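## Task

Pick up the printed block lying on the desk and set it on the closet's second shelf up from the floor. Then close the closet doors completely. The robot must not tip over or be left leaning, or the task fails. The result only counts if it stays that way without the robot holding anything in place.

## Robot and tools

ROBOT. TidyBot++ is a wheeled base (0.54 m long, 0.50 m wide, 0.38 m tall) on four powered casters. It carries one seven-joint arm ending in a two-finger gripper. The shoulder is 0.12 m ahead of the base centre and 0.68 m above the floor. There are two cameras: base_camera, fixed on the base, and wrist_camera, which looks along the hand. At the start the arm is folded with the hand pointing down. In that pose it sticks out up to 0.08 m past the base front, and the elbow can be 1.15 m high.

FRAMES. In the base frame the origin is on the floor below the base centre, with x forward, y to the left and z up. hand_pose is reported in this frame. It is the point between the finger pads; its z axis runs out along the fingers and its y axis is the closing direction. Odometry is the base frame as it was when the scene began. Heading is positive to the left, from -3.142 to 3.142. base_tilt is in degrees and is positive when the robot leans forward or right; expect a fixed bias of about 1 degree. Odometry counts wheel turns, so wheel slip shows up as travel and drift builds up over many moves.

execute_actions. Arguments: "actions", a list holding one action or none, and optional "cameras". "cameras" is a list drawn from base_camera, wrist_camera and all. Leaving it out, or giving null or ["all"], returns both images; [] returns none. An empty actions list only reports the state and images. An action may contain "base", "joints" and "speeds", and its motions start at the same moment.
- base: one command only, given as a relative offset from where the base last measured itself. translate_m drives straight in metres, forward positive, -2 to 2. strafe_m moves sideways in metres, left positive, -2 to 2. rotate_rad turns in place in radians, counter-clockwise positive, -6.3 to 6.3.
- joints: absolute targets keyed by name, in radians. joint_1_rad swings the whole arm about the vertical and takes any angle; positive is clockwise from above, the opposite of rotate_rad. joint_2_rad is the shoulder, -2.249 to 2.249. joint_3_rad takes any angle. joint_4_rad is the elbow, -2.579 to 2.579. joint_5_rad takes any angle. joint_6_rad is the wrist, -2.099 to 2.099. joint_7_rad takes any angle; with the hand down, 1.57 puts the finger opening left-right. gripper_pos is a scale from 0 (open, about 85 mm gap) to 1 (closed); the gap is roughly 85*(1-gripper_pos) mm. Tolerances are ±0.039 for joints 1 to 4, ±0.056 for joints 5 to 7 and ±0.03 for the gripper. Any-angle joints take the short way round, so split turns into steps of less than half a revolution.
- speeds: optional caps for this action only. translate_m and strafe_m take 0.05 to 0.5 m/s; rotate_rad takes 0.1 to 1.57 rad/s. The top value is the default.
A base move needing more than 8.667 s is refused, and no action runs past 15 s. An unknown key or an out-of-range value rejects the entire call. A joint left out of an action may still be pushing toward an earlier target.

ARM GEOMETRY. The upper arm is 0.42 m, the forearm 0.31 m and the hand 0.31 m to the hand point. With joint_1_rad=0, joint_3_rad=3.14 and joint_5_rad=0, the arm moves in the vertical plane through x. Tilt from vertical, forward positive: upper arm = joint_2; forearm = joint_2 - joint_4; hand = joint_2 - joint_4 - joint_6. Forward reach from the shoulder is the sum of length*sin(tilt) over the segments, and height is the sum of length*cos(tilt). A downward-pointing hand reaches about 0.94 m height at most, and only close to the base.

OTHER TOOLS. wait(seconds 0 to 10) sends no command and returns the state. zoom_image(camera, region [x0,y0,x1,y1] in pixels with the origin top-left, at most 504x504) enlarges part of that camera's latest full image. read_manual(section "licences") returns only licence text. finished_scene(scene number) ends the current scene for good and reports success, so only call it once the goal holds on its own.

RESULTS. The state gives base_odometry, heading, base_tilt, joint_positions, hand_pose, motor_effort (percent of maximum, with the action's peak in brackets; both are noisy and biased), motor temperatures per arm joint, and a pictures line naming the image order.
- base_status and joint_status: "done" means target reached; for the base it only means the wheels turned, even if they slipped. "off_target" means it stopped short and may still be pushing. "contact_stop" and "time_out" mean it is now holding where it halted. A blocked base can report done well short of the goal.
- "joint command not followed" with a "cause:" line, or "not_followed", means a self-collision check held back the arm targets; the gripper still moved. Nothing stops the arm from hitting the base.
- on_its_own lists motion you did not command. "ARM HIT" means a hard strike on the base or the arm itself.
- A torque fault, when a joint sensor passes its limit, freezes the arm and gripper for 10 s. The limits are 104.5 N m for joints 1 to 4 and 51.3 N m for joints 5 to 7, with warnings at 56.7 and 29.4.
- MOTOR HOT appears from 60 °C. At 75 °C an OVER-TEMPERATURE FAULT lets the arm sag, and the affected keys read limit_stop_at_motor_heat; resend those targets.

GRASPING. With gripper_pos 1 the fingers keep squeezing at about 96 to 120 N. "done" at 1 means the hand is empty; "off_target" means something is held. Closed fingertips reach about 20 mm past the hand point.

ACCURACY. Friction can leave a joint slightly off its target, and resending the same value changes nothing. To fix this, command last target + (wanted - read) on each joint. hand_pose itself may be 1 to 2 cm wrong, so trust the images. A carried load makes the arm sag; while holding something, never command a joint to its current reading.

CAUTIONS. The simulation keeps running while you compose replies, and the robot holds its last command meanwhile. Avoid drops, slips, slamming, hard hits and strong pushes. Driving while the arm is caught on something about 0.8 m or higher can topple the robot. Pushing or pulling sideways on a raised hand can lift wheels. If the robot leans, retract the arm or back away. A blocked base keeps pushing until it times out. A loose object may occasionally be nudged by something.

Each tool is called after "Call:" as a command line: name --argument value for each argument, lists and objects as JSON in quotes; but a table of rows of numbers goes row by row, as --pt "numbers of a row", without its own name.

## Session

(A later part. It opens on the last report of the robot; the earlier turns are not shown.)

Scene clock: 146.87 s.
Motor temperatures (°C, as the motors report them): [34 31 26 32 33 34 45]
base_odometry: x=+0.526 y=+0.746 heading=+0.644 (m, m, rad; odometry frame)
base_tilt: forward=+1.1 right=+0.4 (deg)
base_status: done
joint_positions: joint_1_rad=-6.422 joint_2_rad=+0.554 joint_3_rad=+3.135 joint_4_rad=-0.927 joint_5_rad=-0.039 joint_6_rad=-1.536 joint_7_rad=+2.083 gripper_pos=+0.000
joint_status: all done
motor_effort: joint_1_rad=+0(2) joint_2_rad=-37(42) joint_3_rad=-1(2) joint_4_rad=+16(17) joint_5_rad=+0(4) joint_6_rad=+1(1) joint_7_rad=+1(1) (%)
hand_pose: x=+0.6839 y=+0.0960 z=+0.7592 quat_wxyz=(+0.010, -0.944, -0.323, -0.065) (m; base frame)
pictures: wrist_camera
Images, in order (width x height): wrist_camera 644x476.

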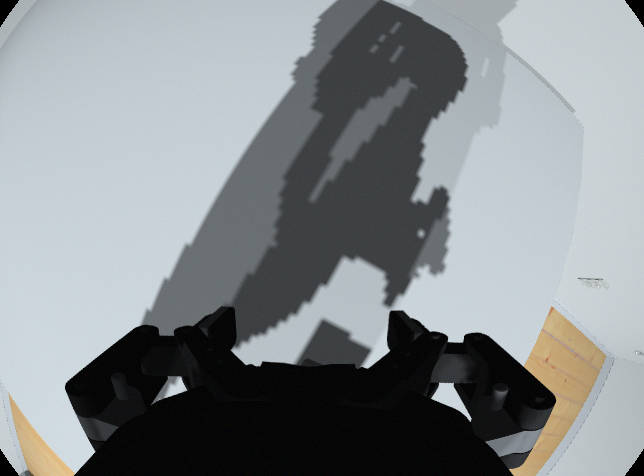

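Overshot (or it was pushed).

Call:
execute_actions --actions '[{"base":{"translate_m":-0.045}}]' --cameras '["wrist_camera"]'

Scene clock: 151.17 s.
Motor temperatures (°C, as the motors report them): [34 32 26 32 33 34 45]
base_odometry: x=+0.490 y=+0.719 heading=+0.645 (m, m, rad; odometry frame)
base_tilt: forward=+1.1 right=+0.4 (deg)
base_status: done
joint_positions: joint_1_rad=-6.422 joint_2_rad=+0.554 joint_3_rad=+3.135 joint_4_rad=-0.927 joint_5_rad=-0.039 joint_6_rad=-1.536 joint_7_rad=+2.083 gripper_pos=+0.000
joint_status: not commanded
motor_effort: joint_1_rad=+1(2) joint_2_rad=-37(41) joint_3_rad=-1(1) joint_4_rad=+16(18) joint_5_rad=+0(0) joint_6_rad=+1(2) joint_7_rad=+1(1) (%)
hand_pose: x=+0.6839 y=+0.0960 z=+0.7591 quat_wxyz=(+0.010, -0.944, -0.323, -0.065) (m; base frame)
pictures: wrist_camera
Images, in order (width x height): wrist_camera 644x476.

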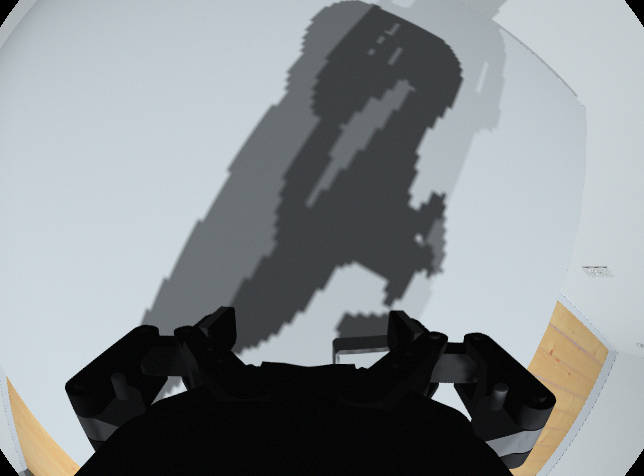

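Call:
execute_actions --actions '[{"base":{"strafe_m":-0.04}}]' --cameras '["wrist_camera"]'

Call:
execute_actions --actions '[{"joints":{"joint_2_rad":0.61}}]' --cameras '["wrist_camera"]'

Call:
execute_actions --actions '[{"joints":{"gripper_pos":1}}]' --cameras '["wrist_camera"]'

Scene clock: 157.80 s.
Motor temperatures (°C, as the motors report them): [34 32 26 32 33 34 45]
base_odometry: x=+0.515 y=+0.687 heading=+0.645 (m, m, rad; odometry frame)
base_tilt: forward=+1.1 right=+0.4 (deg)
base_status: done
joint_positions: joint_1_rad=-6.409 joint_2_rad=+0.554 joint_3_rad=+3.135 joint_4_rad=-0.927 joint_5_rad=-0.039 joint_6_rad=-1.536 joint_7_rad=+2.083 gripper_pos=+0.000
joint_status: not commanded
motor_effort: joint_1_rad=+0(4) joint_2_rad=-37(39) joint_3_rad=+0(2) joint_4_rad=+16(17) joint_5_rad=+1(1) joint_6_rad=+1(1) joint_7_rad=+1(1) (%)
hand_pose: x=+0.6852 y=+0.0882 z=+0.7591 quat_wxyz=(+0.009, -0.946, -0.316, -0.065) (m; base frame)
pictures: wrist_camera
Images, in order (width x height): wrist_camera 644x476.

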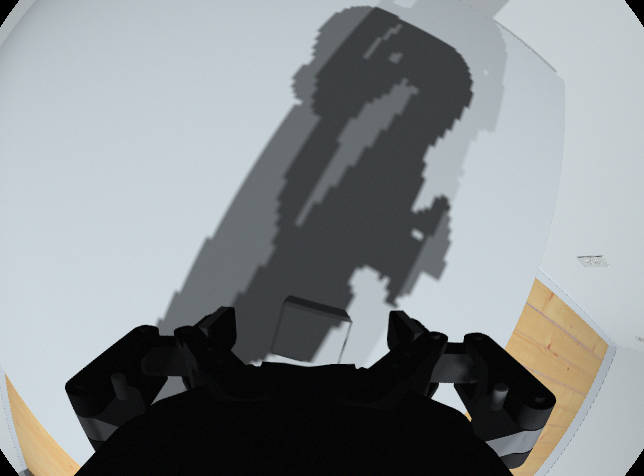

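Scene clock: 158.67 s.
Motor temperatures (°C, as the motors report them): [34 32 26 32 33 34 45]
base_odometry: x=+0.515 y=+0.687 heading=+0.645 (m, m, rad; odometry frame)
base_tilt: forward=+1.1 right=+0.4 (deg)
base_status: not commanded
joint_positions: joint_1_rad=-6.409 joint_2_rad=+0.599 joint_3_rad=+3.135 joint_4_rad=-0.927 joint_5_rad=-0.039 joint_6_rad=-1.536 joint_7_rad=+2.083 gripper_pos=+0.000
joint_status: all done
motor_effort: joint_1_rad=+0(1) joint_2_rad=-39(41) joint_3_rad=+0(1) joint_4_rad=+16(17) joint_5_rad=+0(0) joint_6_rad=+0(1) joint_7_rad=+1(1) (%)
hand_pose: x=+0.6881 y=+0.0885 z=+0.7334 quat_wxyz=(+0.014, -0.948, -0.316, -0.043) (m; base frame)
pictures: wrist_camera
Images, in order (width x height): wrist_camera 644x476.

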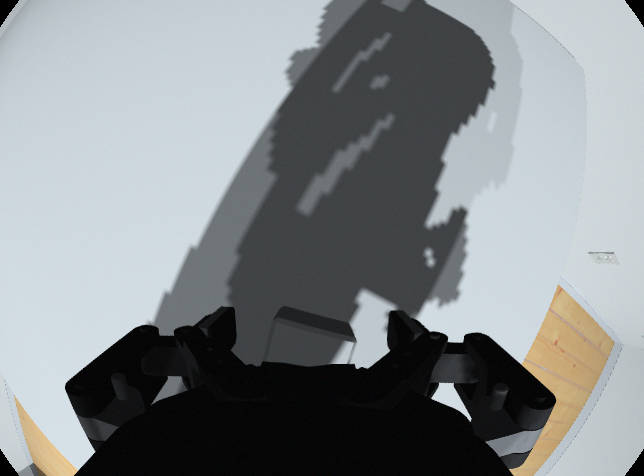

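Scene clock: 159.77 s.
Motor temperatures (°C, as the motors report them): [34 32 26 32 33 34 45]
base_odometry: x=+0.515 y=+0.687 heading=+0.645 (m, m, rad; odometry frame)
base_tilt: forward=+1.1 right=+0.5 (deg)
base_status: not commanded
joint_positions: joint_1_rad=-6.409 joint_2_rad=+0.584 joint_3_rad=+3.134 joint_4_rad=-0.920 joint_5_rad=-0.039 joint_6_rad=-1.536 joint_7_rad=+2.083 gripper_pos=+0.575
joint_status: gripper_pos off_target (ended at +0.575, target +1.000)
motor_effort: joint_1_rad=+1(3) joint_2_rad=-33(39) joint_3_rad=+0(3) joint_4_rad=+13(16) joint_5_rad=+1(2) joint_6_rad=+0(2) joint_7_rad=+1(1) (%)
hand_pose: x=+0.6894 y=+0.0892 z=+0.7447 quat_wxyz=(+0.012, -0.947, -0.316, -0.054) (m; base frame)
pictures: wrist_camera
Images, in order (width x height): wrist_camera 644x476.

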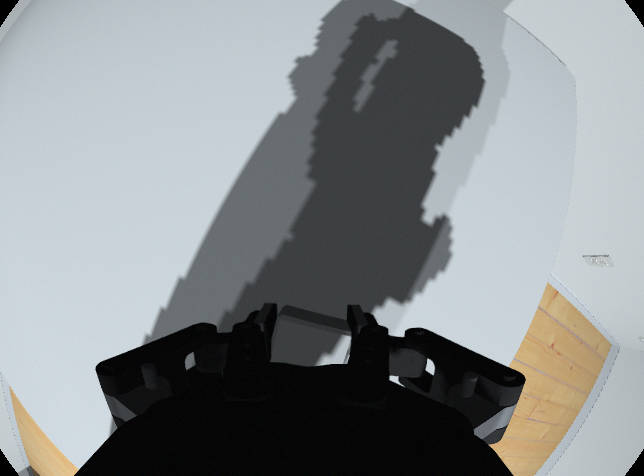

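Call:
execute_actions --actions '[{"joints":{"joint_2_rad":0.2}}]' --cameras '[]'

Call:
execute_actions --actions '[{"base":{"translate_m":-1.9},"joints":{"joint_1_rad":0,"joint_2_rad":-0.2,"joint_4_rad":-1.8,"joint_6_rad":-0.35,"joint_7_rad":1.57}}]' --cameras '[]'

Call:
execute_actions --actions '[{"base":{"rotate_rad":-3.08}}]'

Scene clock: 165.87 s.
Motor temperatures (°C, as the motors report them): [34 32 26 32 33 34 45]
base_odometry: x=+0.515 y=+0.687 heading=+0.645 (m, m, rad; odometry frame)
base_tilt: forward=+1.1 right=+0.4 (deg)
base_status: not commanded
joint_positions: joint_1_rad=-6.409 joint_2_rad=+0.195 joint_3_rad=+3.134 joint_4_rad=-0.929 joint_5_rad=-0.039 joint_6_rad=-1.536 joint_7_rad=+2.083 gripper_pos=+0.575
joint_status: all done
motor_effort: joint_1_rad=+1(1) joint_2_rad=-25(43) joint_3_rad=+0(1) joint_4_rad=+17(18) joint_5_rad=+1(0) joint_6_rad=+4(4) joint_7_rad=+1(1) (%)
hand_pose: x=+0.6220 y=+0.0807 z=+0.9548 quat_wxyz=(-0.025, -0.920, -0.312, -0.238) (m; base frame)
pictures: none
No camera images: the call's "cameras" was empty. Leave "cameras" out to get every camera's image.

Scene clock: 171.03 s.
Motor temperatures (°C, as the motors report them): [34 32 26 32 33 34 45]
base_odometry: x=-1.004 y=-0.456 heading=+0.645 (m, m, rad; odometry frame)
base_tilt: forward=+1.1 right=+0.4 (deg)
base_status: done
joint_positions: joint_1_rad=-6.310 joint_2_rad=-0.190 joint_3_rad=+3.134 joint_4_rad=-1.793 joint_5_rad=-0.039 joint_6_rad=-0.392 joint_7_rad=+1.598 gripper_pos=+0.575
joint_status: all done
motor_effort: joint_1_rad=+0(1) joint_2_rad=-15(29) joint_3_rad=+0(1) joint_4_rad=+20(21) joint_5_rad=+1(0) joint_6_rad=+8(7) joint_7_rad=+1(1) (%)
hand_pose: x=+0.6369 y=+0.0242 z=+0.9568 quat_wxyz=(+0.018, -0.840, -0.015, -0.542) (m; base frame)
pictures: none
No camera images: the call's "cameras" was empty. Leave "cameras" out to get every camera's image.

Scene clock: 174.27 s.
Motor temperatures (°C, as the motors report them): [34 32 26 32 33 34 45]
base_odometry: x=-1.003 y=-0.456 heading=-2.434 (m, m, rad; odometry frame)
base_tilt: forward=+1.1 right=+0.4 (deg)
base_status: done
joint_positions: joint_1_rad=-6.300 joint_2_rad=-0.190 joint_3_rad=+3.137 joint_4_rad=-1.793 joint_5_rad=-0.039 joint_6_rad=-0.391 joint_7_rad=+1.598 gripper_pos=+0.575
joint_status: not commanded
motor_effort: joint_1_rad=+0(2) joint_2_rad=-14(17) joint_3_rad=+0(3) joint_4_rad=+21(21) joint_5_rad=+1(0) joint_6_rad=+8(8) joint_7_rad=+1(1) (%)
hand_pose: x=+0.6372 y=+0.0176 z=+0.9569 quat_wxyz=(+0.014, -0.840, -0.010, -0.543) (m; base frame)
pictures: base_camera, wrist_camera
Images, in order (width x height): base_camera 644x364, wrist_camera 644x476.

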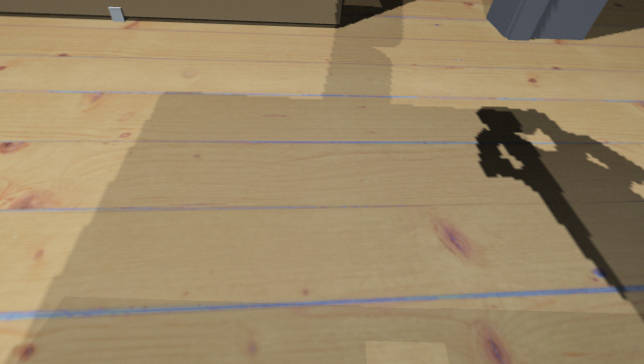

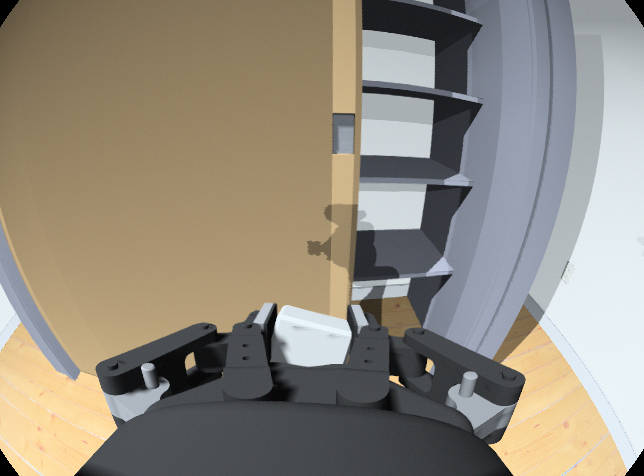

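Extend the arm: j2 .4, forearm 1.3, hand 2.0.

Call:
execute_actions --actions '[{"base":{"strafe_m":-0.21},"joints":{"joint_2_rad":0.4,"joint_4_rad":-0.95,"joint_6_rad":-0.7}}]' --cameras '["wrist_camera"]'

Call:
execute_actions --actions '[{"base":{"translate_m":0.3}}]'

Scene clock: 180.60 s.
Motor temperatures (°C, as the motors report them): [34 32 26 32 33 34 45]
base_odometry: x=-1.140 y=-0.296 heading=-2.435 (m, m, rad; odometry frame)
base_tilt: forward=+1.1 right=+0.4 (deg)
base_status: done
joint_positions: joint_1_rad=-6.296 joint_2_rad=+0.388 joint_3_rad=+3.139 joint_4_rad=-0.963 joint_5_rad=-0.039 joint_6_rad=-0.657 joint_7_rad=+1.598 gripper_pos=+0.575
joint_status: all done
motor_effort: joint_1_rad=+0(2) joint_2_rad=-36(37) joint_3_rad=-1(3) joint_4_rad=+20(22) joint_5_rad=+1(0) joint_6_rad=+7(8) joint_7_rad=+0(1) (%)
hand_pose: x=+0.8668 y=+0.0195 z=+1.0081 quat_wxyz=(+0.016, -0.843, -0.011, -0.537) (m; base frame)
pictures: wrist_camera
Images, in order (width x height): wrist_camera 644x476.

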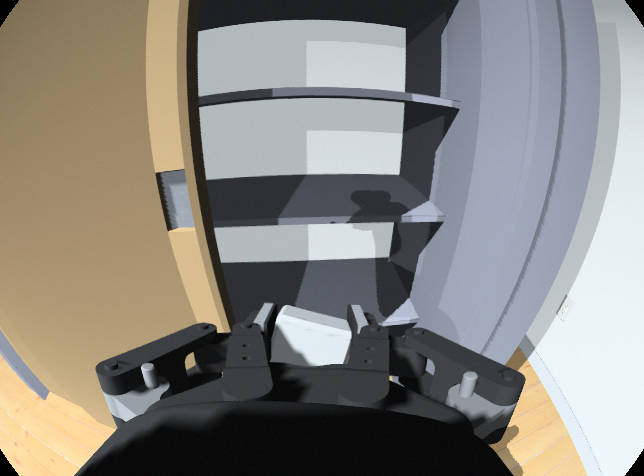

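Scene clock: 182.53 s.
Motor temperatures (°C, as the motors report them): [34 32 26 32 33 34 45]
base_odometry: x=-1.368 y=-0.490 heading=-2.436 (m, m, rad; odometry frame)
base_tilt: forward=+1.1 right=+0.4 (deg)
base_status: done
joint_positions: joint_1_rad=-6.296 joint_2_rad=+0.399 joint_3_rad=+3.139 joint_4_rad=-0.960 joint_5_rad=-0.039 joint_6_rad=-0.660 joint_7_rad=+1.598 gripper_pos=+0.575
joint_status: not commanded
motor_effort: joint_1_rad=+0(2) joint_2_rad=-38(40) joint_3_rad=+0(2) joint_4_rad=+21(21) joint_5_rad=+0(0) joint_6_rad=+8(7) joint_7_rad=+1(1) (%)
hand_pose: x=+0.8701 y=+0.0196 z=+1.0008 quat_wxyz=(+0.016, -0.846, -0.011, -0.532) (m; base frame)
pictures: base_camera, wrist_camera
Images, in order (width x height): base_camera 644x364, wrist_camera 644x476.

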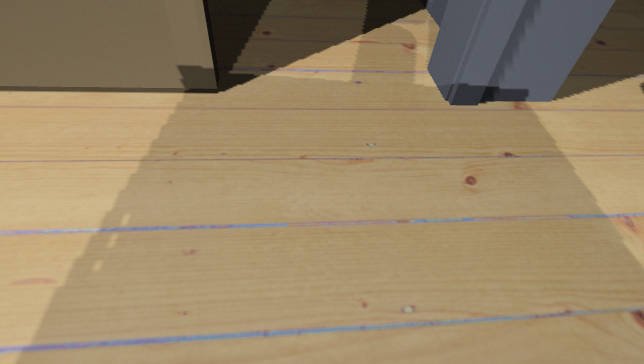

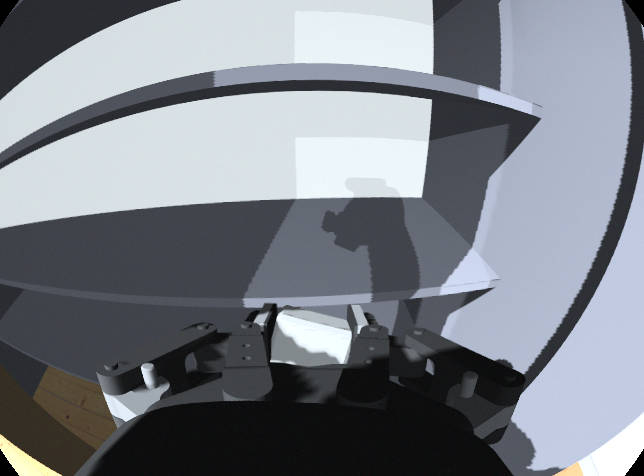

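Call:
execute_actions --actions '[{"joints":{"joint_2_rad":0.53,"joint_4_rad":-0.99,"joint_6_rad":-0.33}}]' --cameras '["wrist_camera"]'

Call:
execute_actions --actions '[{"base":{"translate_m":0.17},"speeds":{"translate_m":0.15}}]' --cameras '["wrist_camera"]'

Call:
execute_actions --actions '[{"joints":{"joint_2_rad":0.61}}]' --cameras '["wrist_camera"]'

Scene clock: 191.83 s.
Motor temperatures (°C, as the motors report them): [34 32 26 32 33 34 45]
base_odometry: x=-1.368 y=-0.490 heading=-2.436 (m, m, rad; odometry frame)
base_tilt: forward=+1.1 right=+0.4 (deg)
base_status: not commanded
joint_positions: joint_1_rad=-6.296 joint_2_rad=+0.530 joint_3_rad=+3.139 joint_4_rad=-0.987 joint_5_rad=-0.039 joint_6_rad=-0.366 joint_7_rad=+1.598 gripper_pos=+0.575
joint_status: all done
motor_effort: joint_1_rad=+0(0) joint_2_rad=-41(45) joint_3_rad=+0(1) joint_4_rad=+20(22) joint_5_rad=+1(1) joint_6_rad=+8(9) joint_7_rad=+2(1) (%)
hand_pose: x=+0.9418 y=+0.0173 z=+0.9658 quat_wxyz=(+0.013, -0.809, -0.006, -0.588) (m; base frame)
pictures: wrist_camera
Images, in order (width x height): wrist_camera 644x476.

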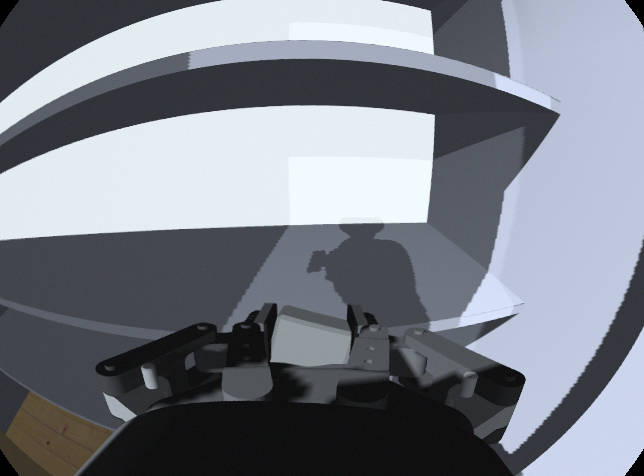

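Scene clock: 193.63 s.
Motor temperatures (°C, as the motors report them): [34 32 26 32 33 34 45]
base_odometry: x=-1.498 y=-0.601 heading=-2.436 (m, m, rad; odometry frame)
base_tilt: forward=+1.1 right=+0.4 (deg)
base_status: done
joint_positions: joint_1_rad=-6.296 joint_2_rad=+0.531 joint_3_rad=+3.139 joint_4_rad=-0.987 joint_5_rad=-0.039 joint_6_rad=-0.366 joint_7_rad=+1.598 gripper_pos=+0.575
joint_status: not commanded
motor_effort: joint_1_rad=+0(2) joint_2_rad=-43(45) joint_3_rad=+0(1) joint_4_rad=+21(22) joint_5_rad=+1(0) joint_6_rad=+8(8) joint_7_rad=+1(1) (%)
hand_pose: x=+0.9418 y=+0.0173 z=+0.9657 quat_wxyz=(+0.013, -0.809, -0.006, -0.588) (m; base frame)
pictures: wrist_camera
Images, in order (width x height): wrist_camera 644x476.

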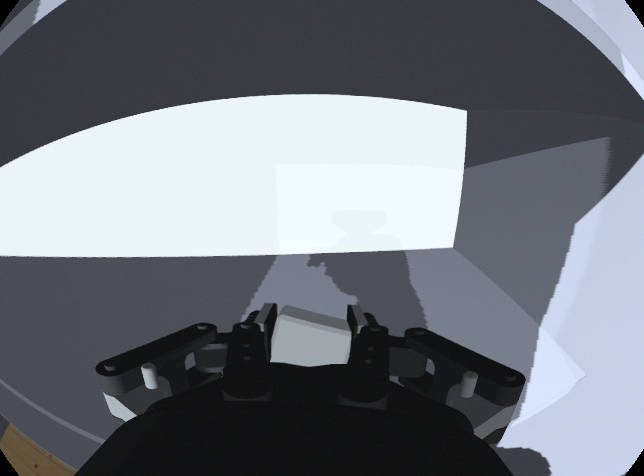

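Scene clock: 194.67 s.
Motor temperatures (°C, as the motors report them): [34 32 26 32 33 34 45]
base_odometry: x=-1.498 y=-0.601 heading=-2.436 (m, m, rad; odometry frame)
base_tilt: forward=+1.1 right=+0.4 (deg)
base_status: not commanded
joint_positions: joint_1_rad=-6.296 joint_2_rad=+0.607 joint_3_rad=+3.139 joint_4_rad=-0.990 joint_5_rad=-0.039 joint_6_rad=-0.366 joint_7_rad=+1.598 gripper_pos=+0.575
joint_status: all done
motor_effort: joint_1_rad=+0(0) joint_2_rad=-44(48) joint_3_rad=+0(0) joint_4_rad=+21(21) joint_5_rad=+1(1) joint_6_rad=+8(8) joint_7_rad=+2(2) (%)
hand_pose: x=+0.9608 y=+0.0176 z=+0.9003 quat_wxyz=(+0.013, -0.831, -0.006, -0.556) (m; base frame)
pictures: wrist_camera
Images, in order (width x height): wrist_camera 644x476.

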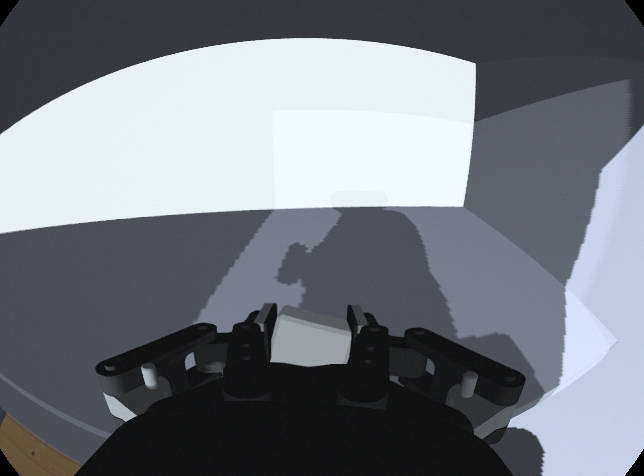

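Call:
execute_actions --actions '[{"joints":{"joint_2_rad":0.68}}]' --cameras '["wrist_camera"]'

Call:
execute_actions --actions '[{"joints":{"gripper_pos":0.2}}]' --cameras '[]'

Call:
execute_actions --actions '[{"base":{"translate_m":-0.2},"joints":{"joint_2_rad":0.55}}]' --cameras '["wrist_camera"]'

Call:
execute_actions --actions '[{"joints":{"joint_1_rad":-0.2,"joint_7_rad":0.0,"joint_2_rad":-0.3,"joint_4_rad":-2.05,"joint_6_rad":0.18,"gripper_pos":1}}]'

Scene clock: 203.80 s.
Motor temperatures (°C, as the motors report them): [34 32 26 32 33 34 45]
base_odometry: x=-1.498 y=-0.600 heading=-2.436 (m, m, rad; odometry frame)
base_tilt: forward=+1.1 right=+0.4 (deg)
base_status: not commanded
joint_positions: joint_1_rad=-6.296 joint_2_rad=+0.642 joint_3_rad=+3.139 joint_4_rad=-0.982 joint_5_rad=-0.039 joint_6_rad=-0.350 joint_7_rad=+1.598 gripper_pos=+0.575
joint_status: all done
motor_effort: joint_1_rad=+1(1) joint_2_rad=-38(44) joint_3_rad=+0(1) joint_4_rad=+16(21) joint_5_rad=+0(1) joint_6_rad=+4(8) joint_7_rad=+1(0) (%)
hand_pose: x=+0.9710 y=+0.0175 z=+0.8802 quat_wxyz=(+0.013, -0.834, -0.005, -0.551) (m; base frame)
pictures: wrist_camera
Images, in order (width x height): wrist_camera 644x476.

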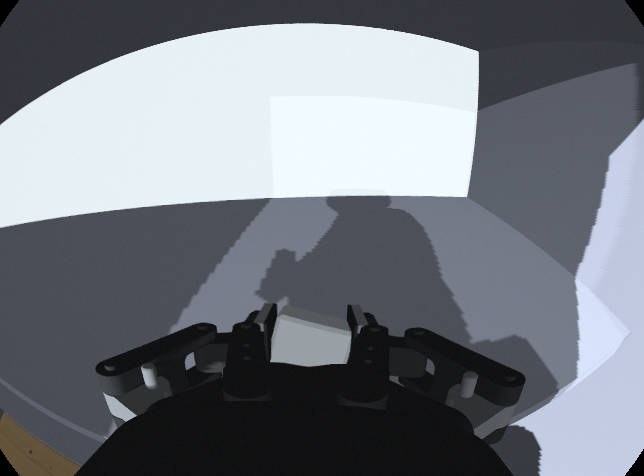

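Scene clock: 204.80 s.
Motor temperatures (°C, as the motors report them): [34 32 26 32 33 34 45]
base_odometry: x=-1.498 y=-0.600 heading=-2.436 (m, m, rad; odometry frame)
base_tilt: forward=+1.2 right=+0.4 (deg)
base_status: not commanded
joint_positions: joint_1_rad=-6.296 joint_2_rad=+0.662 joint_3_rad=+3.139 joint_4_rad=-0.984 joint_5_rad=-0.039 joint_6_rad=-0.349 joint_7_rad=+1.598 gripper_pos=+0.200
joint_status: all done
motor_effort: joint_1_rad=+0(2) joint_2_rad=-41(46) joint_3_rad=-1(1) joint_4_rad=+18(21) joint_5_rad=+0(0) joint_6_rad=+5(8) joint_7_rad=+1(0) (%)
hand_pose: x=+0.9745 y=+0.0176 z=+0.8620 quat_wxyz=(+0.013, -0.840, -0.005, -0.542) (m; base frame)
pictures: none
No camera images: the call's "cameras" was empty. Leave "cameras" out to get every camera's image.

Scene clock: 206.47 s.
Motor temperatures (°C, as the motors report them): [34 32 26 32 33 34 45]
base_odometry: x=-1.346 y=-0.471 heading=-2.437 (m, m, rad; odometry frame)
base_tilt: forward=+1.1 right=+0.4 (deg)
base_status: done
joint_positions: joint_1_rad=-6.293 joint_2_rad=+0.544 joint_3_rad=+3.139 joint_4_rad=-0.989 joint_5_rad=-0.039 joint_6_rad=-0.349 joint_7_rad=+1.598 gripper_pos=+0.200
joint_status: all done
motor_effort: joint_1_rad=+0(9) joint_2_rad=-41(50) joint_3_rad=+0(4) joint_4_rad=+20(22) joint_5_rad=+1(0) joint_6_rad=+8(8) joint_7_rad=+1(1) (%)
hand_pose: x=+0.9471 y=+0.0151 z=+0.9589 quat_wxyz=(+0.012, -0.808, -0.004, -0.589) (m; base frame)
pictures: wrist_camera
Images, in order (width x height): wrist_camera 644x476.

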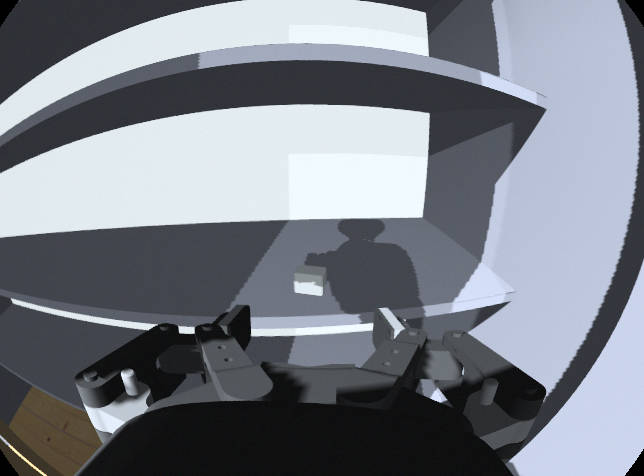

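Scene clock: 208.87 s.
Motor temperatures (°C, as the motors report them): [34 32 26 32 33 34 45]
base_odometry: x=-1.346 y=-0.471 heading=-2.437 (m, m, rad; odometry frame)
base_tilt: forward=+1.1 right=+0.4 (deg)
base_status: not commanded
joint_positions: joint_1_rad=-6.456 joint_2_rad=-0.285 joint_3_rad=+3.139 joint_4_rad=-2.041 joint_5_rad=-0.039 joint_6_rad=+0.136 joint_7_rad=+0.026 gripper_pos=+0.999
joint_status: all done
motor_effort: joint_1_rad=+0(2) joint_2_rad=-11(43) joint_3_rad=+0(1) joint_4_rad=+21(20) joint_5_rad=+1(1) joint_6_rad=+8(8) joint_7_rad=+1(1) (%)
hand_pose: x=+0.6128 y=+0.0875 z=+1.0125 quat_wxyz=(+0.530, -0.551, +0.470, -0.441) (m; base frame)
pictures: base_camera, wrist_camera
Images, in order (width x height): base_camera 644x364, wrist_camera 644x476.

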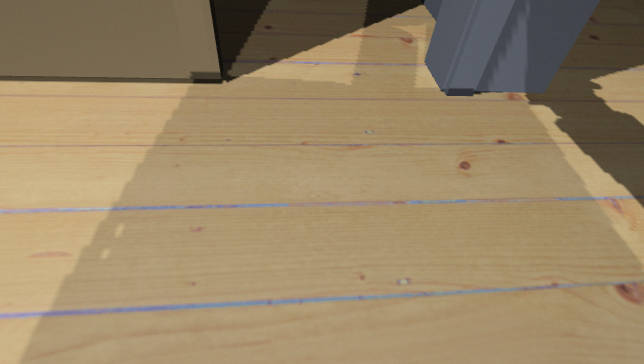

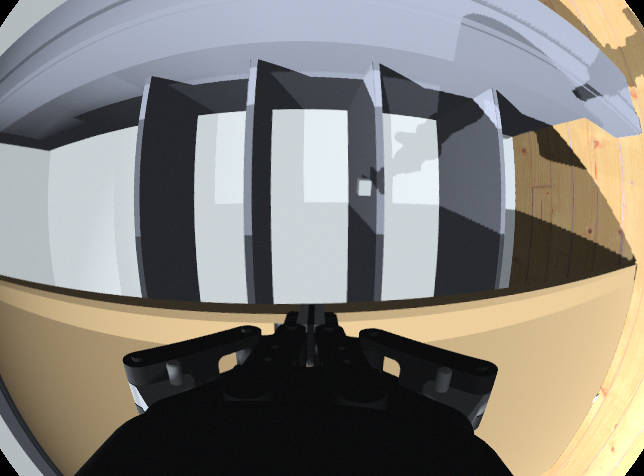

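Call:
execute_actions --actions '[{"base":{"strafe_m":0.27},"joints":{"joint_1_rad":0.2,"joint_7_rad":3.11}}]' --cameras '[]'

Call:
execute_actions --actions '[{"base":{"translate_m":0.13}}]' --cameras '["wrist_camera"]'

Scene clock: 215.93 s.
Motor temperatures (°C, as the motors report them): [34 32 26 32 33 34 45]
base_odometry: x=-1.171 y=-0.676 heading=-2.437 (m, m, rad; odometry frame)
base_tilt: forward=+1.1 right=+0.4 (deg)
base_status: done
joint_positions: joint_1_rad=-6.106 joint_2_rad=-0.285 joint_3_rad=+3.138 joint_4_rad=-2.041 joint_5_rad=-0.039 joint_6_rad=+0.137 joint_7_rad=+3.101 gripper_pos=+0.999
joint_status: all done
motor_effort: joint_1_rad=+0(1) joint_2_rad=-10(12) joint_3_rad=+1(2) joint_4_rad=+20(21) joint_5_rad=+1(1) joint_6_rad=+8(8) joint_7_rad=+1(2) (%)
hand_pose: x=+0.6128 y=-0.0870 z=+1.0128 quat_wxyz=(-0.512, -0.573, -0.442, -0.463) (m; base frame)
pictures: none
No camera images: the call's "cameras" was empty. Leave "cameras" out to get every camera's image.

Scene clock: 217.33 s.
Motor temperatures (°C, as the motors report them): [34 32 26 32 33 34 45]
base_odometry: x=-1.270 y=-0.761 heading=-2.436 (m, m, rad; odometry frame)
base_tilt: forward=+1.1 right=+0.4 (deg)
base_status: done
joint_positions: joint_1_rad=-6.106 joint_2_rad=-0.290 joint_3_rad=+3.138 joint_4_rad=-2.042 joint_5_rad=-0.039 joint_6_rad=+0.139 joint_7_rad=+3.101 gripper_pos=+0.999
joint_status: not commanded
motor_effort: joint_1_rad=+0(0) joint_2_rad=-11(15) joint_3_rad=+0(1) joint_4_rad=+20(21) joint_5_rad=+1(0) joint_6_rad=+8(9) joint_7_rad=+1(1) (%)
hand_pose: x=+0.6114 y=-0.0868 z=+1.0151 quat_wxyz=(-0.513, -0.572, -0.441, -0.464) (m; base frame)
pictures: wrist_camera
Images, in order (width x height): wrist_camera 644x476.

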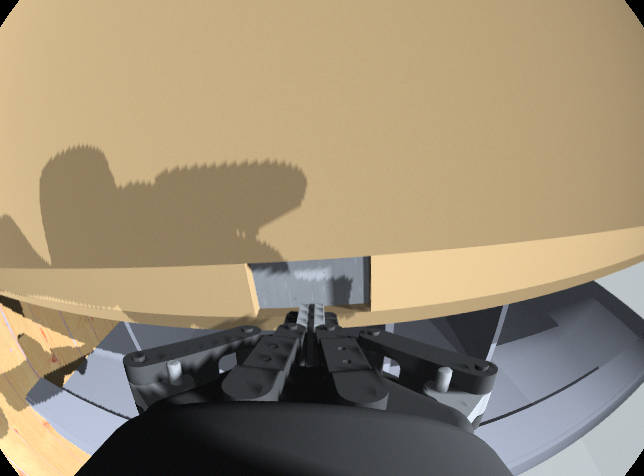

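Call:
execute_actions --actions '[{"base":{"strafe_m":0.02},"joints":{"joint_1_rad":0.17}}]' --cameras '[]'

Call:
execute_actions --actions '[{"joints":{"joint_2_rad":-0.14,"joint_4_rad":-1.9}}]' --cameras '["wrist_camera"]'

Call:
execute_actions --actions '[{"base":{"strafe_m":-0.2},"speeds":{"strafe_m":0.1},"joints":{"joint_2_rad":-0.02,"joint_4_rad":-1.8,"joint_1_rad":0.3,"joint_3_rad":3.3}}]'

Scene clock: 223.23 s.
Motor temperatures (°C, as the motors report them): [34 32 26 32 33 34 45]
base_odometry: x=-1.257 y=-0.776 heading=-2.437 (m, m, rad; odometry frame)
base_tilt: forward=+1.1 right=+0.4 (deg)
base_status: done
joint_positions: joint_1_rad=-6.108 joint_2_rad=-0.290 joint_3_rad=+3.137 joint_4_rad=-2.042 joint_5_rad=-0.039 joint_6_rad=+0.139 joint_7_rad=+3.101 gripper_pos=+0.999
joint_status: all done
motor_effort: joint_1_rad=+0(2) joint_2_rad=-11(13) joint_3_rad=+0(2) joint_4_rad=+21(21) joint_5_rad=+0(1) joint_6_rad=+8(9) joint_7_rad=+1(1) (%)
hand_pose: x=+0.6117 y=-0.0850 z=+1.0151 quat_wxyz=(-0.513, -0.571, -0.442, -0.465) (m; base frame)
pictures: none
No camera images: the call's "cameras" was empty. Leave "cameras" out to get every camera's image.

Scene clock: 238.23 s.
Motor temperatures (°C, as the motors report them): [34 32 26 32 33 34 45]
base_odometry: x=-1.257 y=-0.776 heading=-2.437 (m, m, rad; odometry frame)
base_tilt: forward=+1.0 right=+0.4 (deg)
base_status: not commanded
joint_positions: joint_1_rad=-6.108 joint_2_rad=-0.214 joint_3_rad=+3.138 joint_4_rad=-1.943 joint_5_rad=-0.039 joint_6_rad=+0.140 joint_7_rad=+3.101 gripper_pos=+0.999
joint_status: joint_2_rad off_target (ended at -0.214, target -0.140); joint_4_rad off_target (ended at -1.943, target -1.900)
motor_effort: joint_1_rad=+0(3) joint_2_rad=+13(15) joint_3_rad=+0(2) joint_4_rad=+35(35) joint_5_rad=+1(1) joint_6_rad=+17(18) joint_7_rad=+1(1) (%)
hand_pose: x=+0.6433 y=-0.0908 z=+1.0377 quat_wxyz=(-0.519, -0.565, -0.436, -0.470) (m; base frame)
pictures: wrist_camera
Images, in order (width x height): wrist_camera 644x476.

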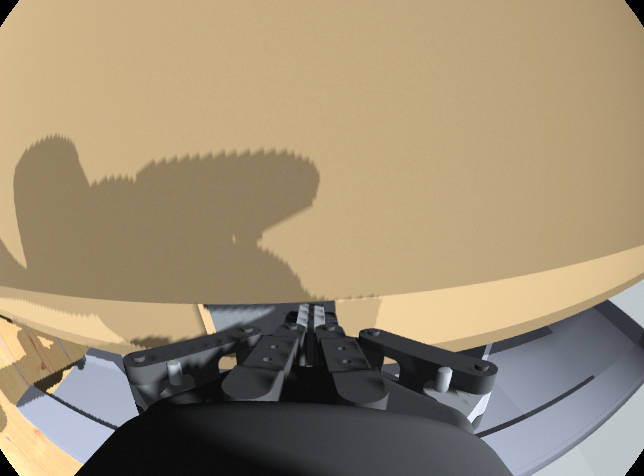

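Scene clock: 240.80 s.
Motor temperatures (°C, as the motors report them): [34 32 26 32 33 34 45]
base_odometry: x=-1.386 y=-0.624 heading=-2.436 (m, m, rad; odometry frame)
base_tilt: forward=+1.1 right=+0.4 (deg)
base_status: done
joint_positions: joint_1_rad=-5.990 joint_2_rad=-0.050 joint_3_rad=+3.290 joint_4_rad=-1.811 joint_5_rad=-0.039 joint_6_rad=+0.142 joint_7_rad=+3.101 gripper_pos=+0.999
joint_status: all done
motor_effort: joint_1_rad=+2(14) joint_2_rad=-16(21) joint_3_rad=+1(18) joint_4_rad=+22(38) joint_5_rad=+0(2) joint_6_rad=+9(19) joint_7_rad=+0(0) (%)
hand_pose: x=+0.6608 y=-0.2590 z=+1.0272 quat_wxyz=(-0.567, -0.629, -0.359, -0.392) (m; base frame)
pictures: base_camera, wrist_camera
Images, in order (width x height): base_camera 644x364, wrist_camera 644x476.

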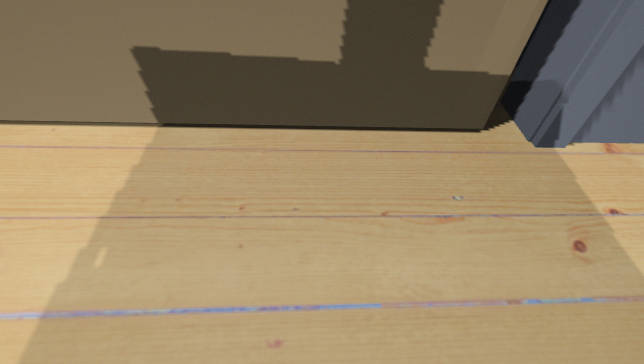

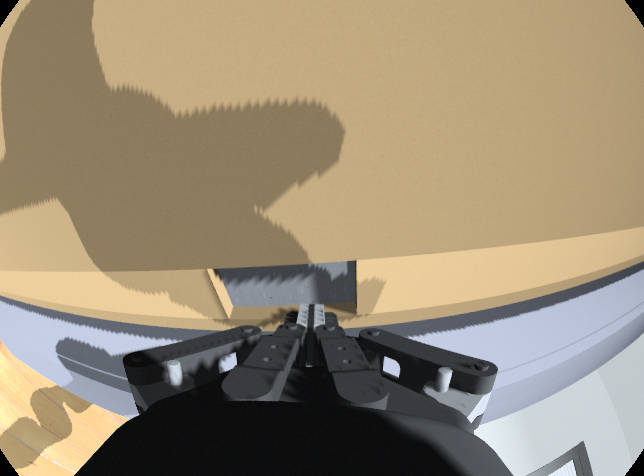

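Call:
execute_actions --actions '[{"base":{"strafe_m":0.012},"joints":{"joint_2_rad":0.12,"joint_4_rad":-1.68}}]' --cameras '["wrist_camera"]'

Call:
execute_actions --actions '[{"base":{"strafe_m":-0.14},"speeds":{"strafe_m":0.08}}]'

Call:
execute_actions --actions '[{"base":{"translate_m":-0.25}}]'

Scene clock: 246.07 s.
Motor temperatures (°C, as the motors report them): [34 32 26 32 33 34 45]
base_odometry: x=-1.379 y=-0.633 heading=-2.437 (m, m, rad; odometry frame)
base_tilt: forward=+1.1 right=+0.4 (deg)
base_status: done
joint_positions: joint_1_rad=-5.952 joint_2_rad=+0.042 joint_3_rad=+3.337 joint_4_rad=-1.716 joint_5_rad=-0.039 joint_6_rad=+0.142 joint_7_rad=+3.101 gripper_pos=+0.999
joint_status: joint_2_rad off_target (ended at +0.042, target +0.120); the others done
motor_effort: joint_1_rad=-9(13) joint_2_rad=-10(18) joint_3_rad=-8(12) joint_4_rad=+26(35) joint_5_rad=+1(2) joint_6_rad=+11(17) joint_7_rad=+1(1) (%)
hand_pose: x=+0.6734 y=-0.3190 z=+1.0302 quat_wxyz=(-0.588, -0.640, -0.336, -0.364) (m; base frame)
pictures: wrist_camera
Images, in order (width x height): wrist_camera 644x476.

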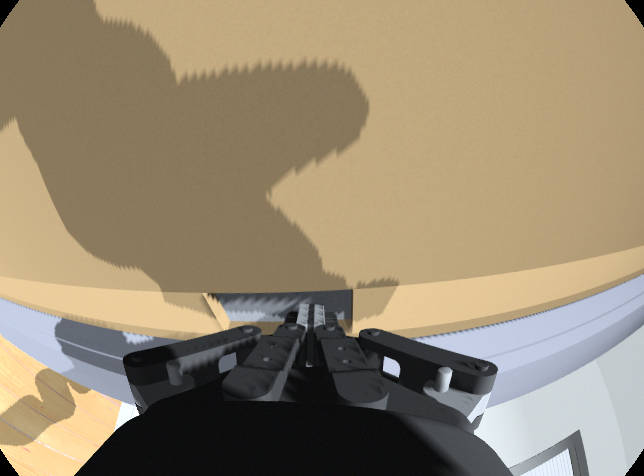

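Scene clock: 248.30 s.
Motor temperatures (°C, as the motors report them): [34 32 26 32 33 34 45]
base_odometry: x=-1.469 y=-0.527 heading=-2.437 (m, m, rad; odometry frame)
base_tilt: forward=+1.0 right=+0.4 (deg)
base_status: done
joint_positions: joint_1_rad=-6.029 joint_2_rad=-0.080 joint_3_rad=+3.230 joint_4_rad=-1.813 joint_5_rad=-0.039 joint_6_rad=+0.100 joint_7_rad=+3.101 gripper_pos=+0.999
joint_status: not commanded
motor_effort: joint_1_rad=+11(13) joint_2_rad=+22(23) joint_3_rad=+13(16) joint_4_rad=+46(47) joint_5_rad=-1(1) joint_6_rad=+25(26) joint_7_rad=+1(0) (%)
hand_pose: x=+0.6725 y=-0.1999 z=+1.0310 quat_wxyz=(-0.543, -0.614, -0.393, -0.417) (m; base frame)
pictures: base_camera, wrist_camera
Images, in order (width x height): base_camera 644x364, wrist_camera 644x476.

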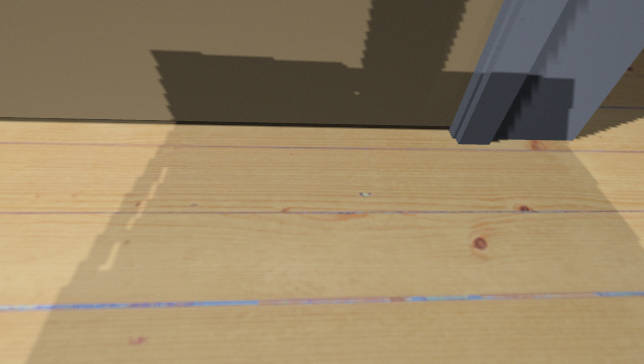

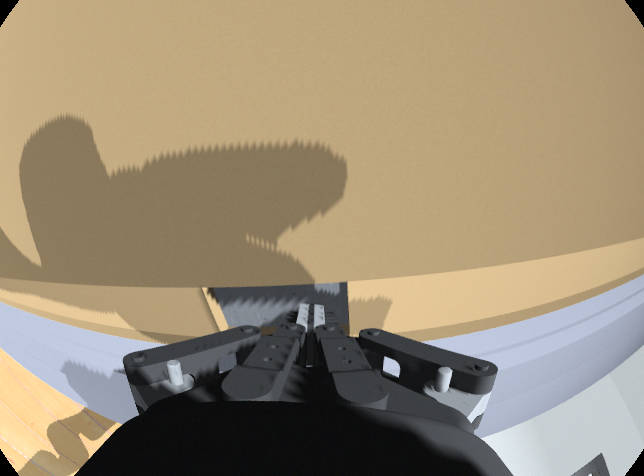

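Scene clock: 250.10 s.
Motor temperatures (°C, as the motors report them): [34 32 26 32 33 34 45]
base_odometry: x=-1.278 y=-0.365 heading=-2.437 (m, m, rad; odometry frame)
base_tilt: forward=+1.1 right=+0.4 (deg)
base_status: done
joint_positions: joint_1_rad=-5.986 joint_2_rad=+0.125 joint_3_rad=+3.303 joint_4_rad=-1.679 joint_5_rad=-0.039 joint_6_rad=+0.146 joint_7_rad=+3.101 gripper_pos=+0.999
joint_status: not commanded
on_its_own: joint_2_rad moved +0.205 to your old target +0.120
motor_effort: joint_1_rad=+1(23) joint_2_rad=-26(31) joint_3_rad=+1(22) joint_4_rad=+20(45) joint_5_rad=+0(2) joint_6_rad=+8(25) joint_7_rad=+1(0) (%)
hand_pose: x=+0.7227 y=-0.2902 z=+0.9997 quat_wxyz=(-0.564, -0.638, -0.369, -0.372) (m; base frame)
pictures: base_camera, wrist_camera
Images, in order (width x height): base_camera 644x364, wrist_camera 644x476.

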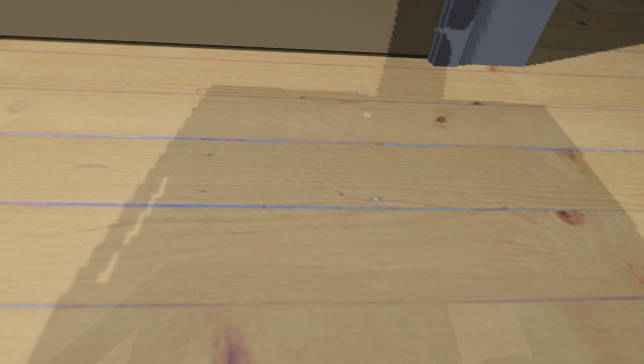

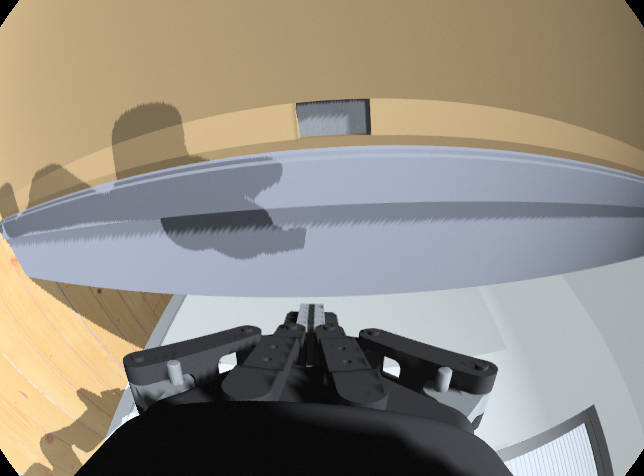

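Looks closed; the left door appeared unmoved.

Call:
finished_scene --scene 1

The scene is finished: the task was done.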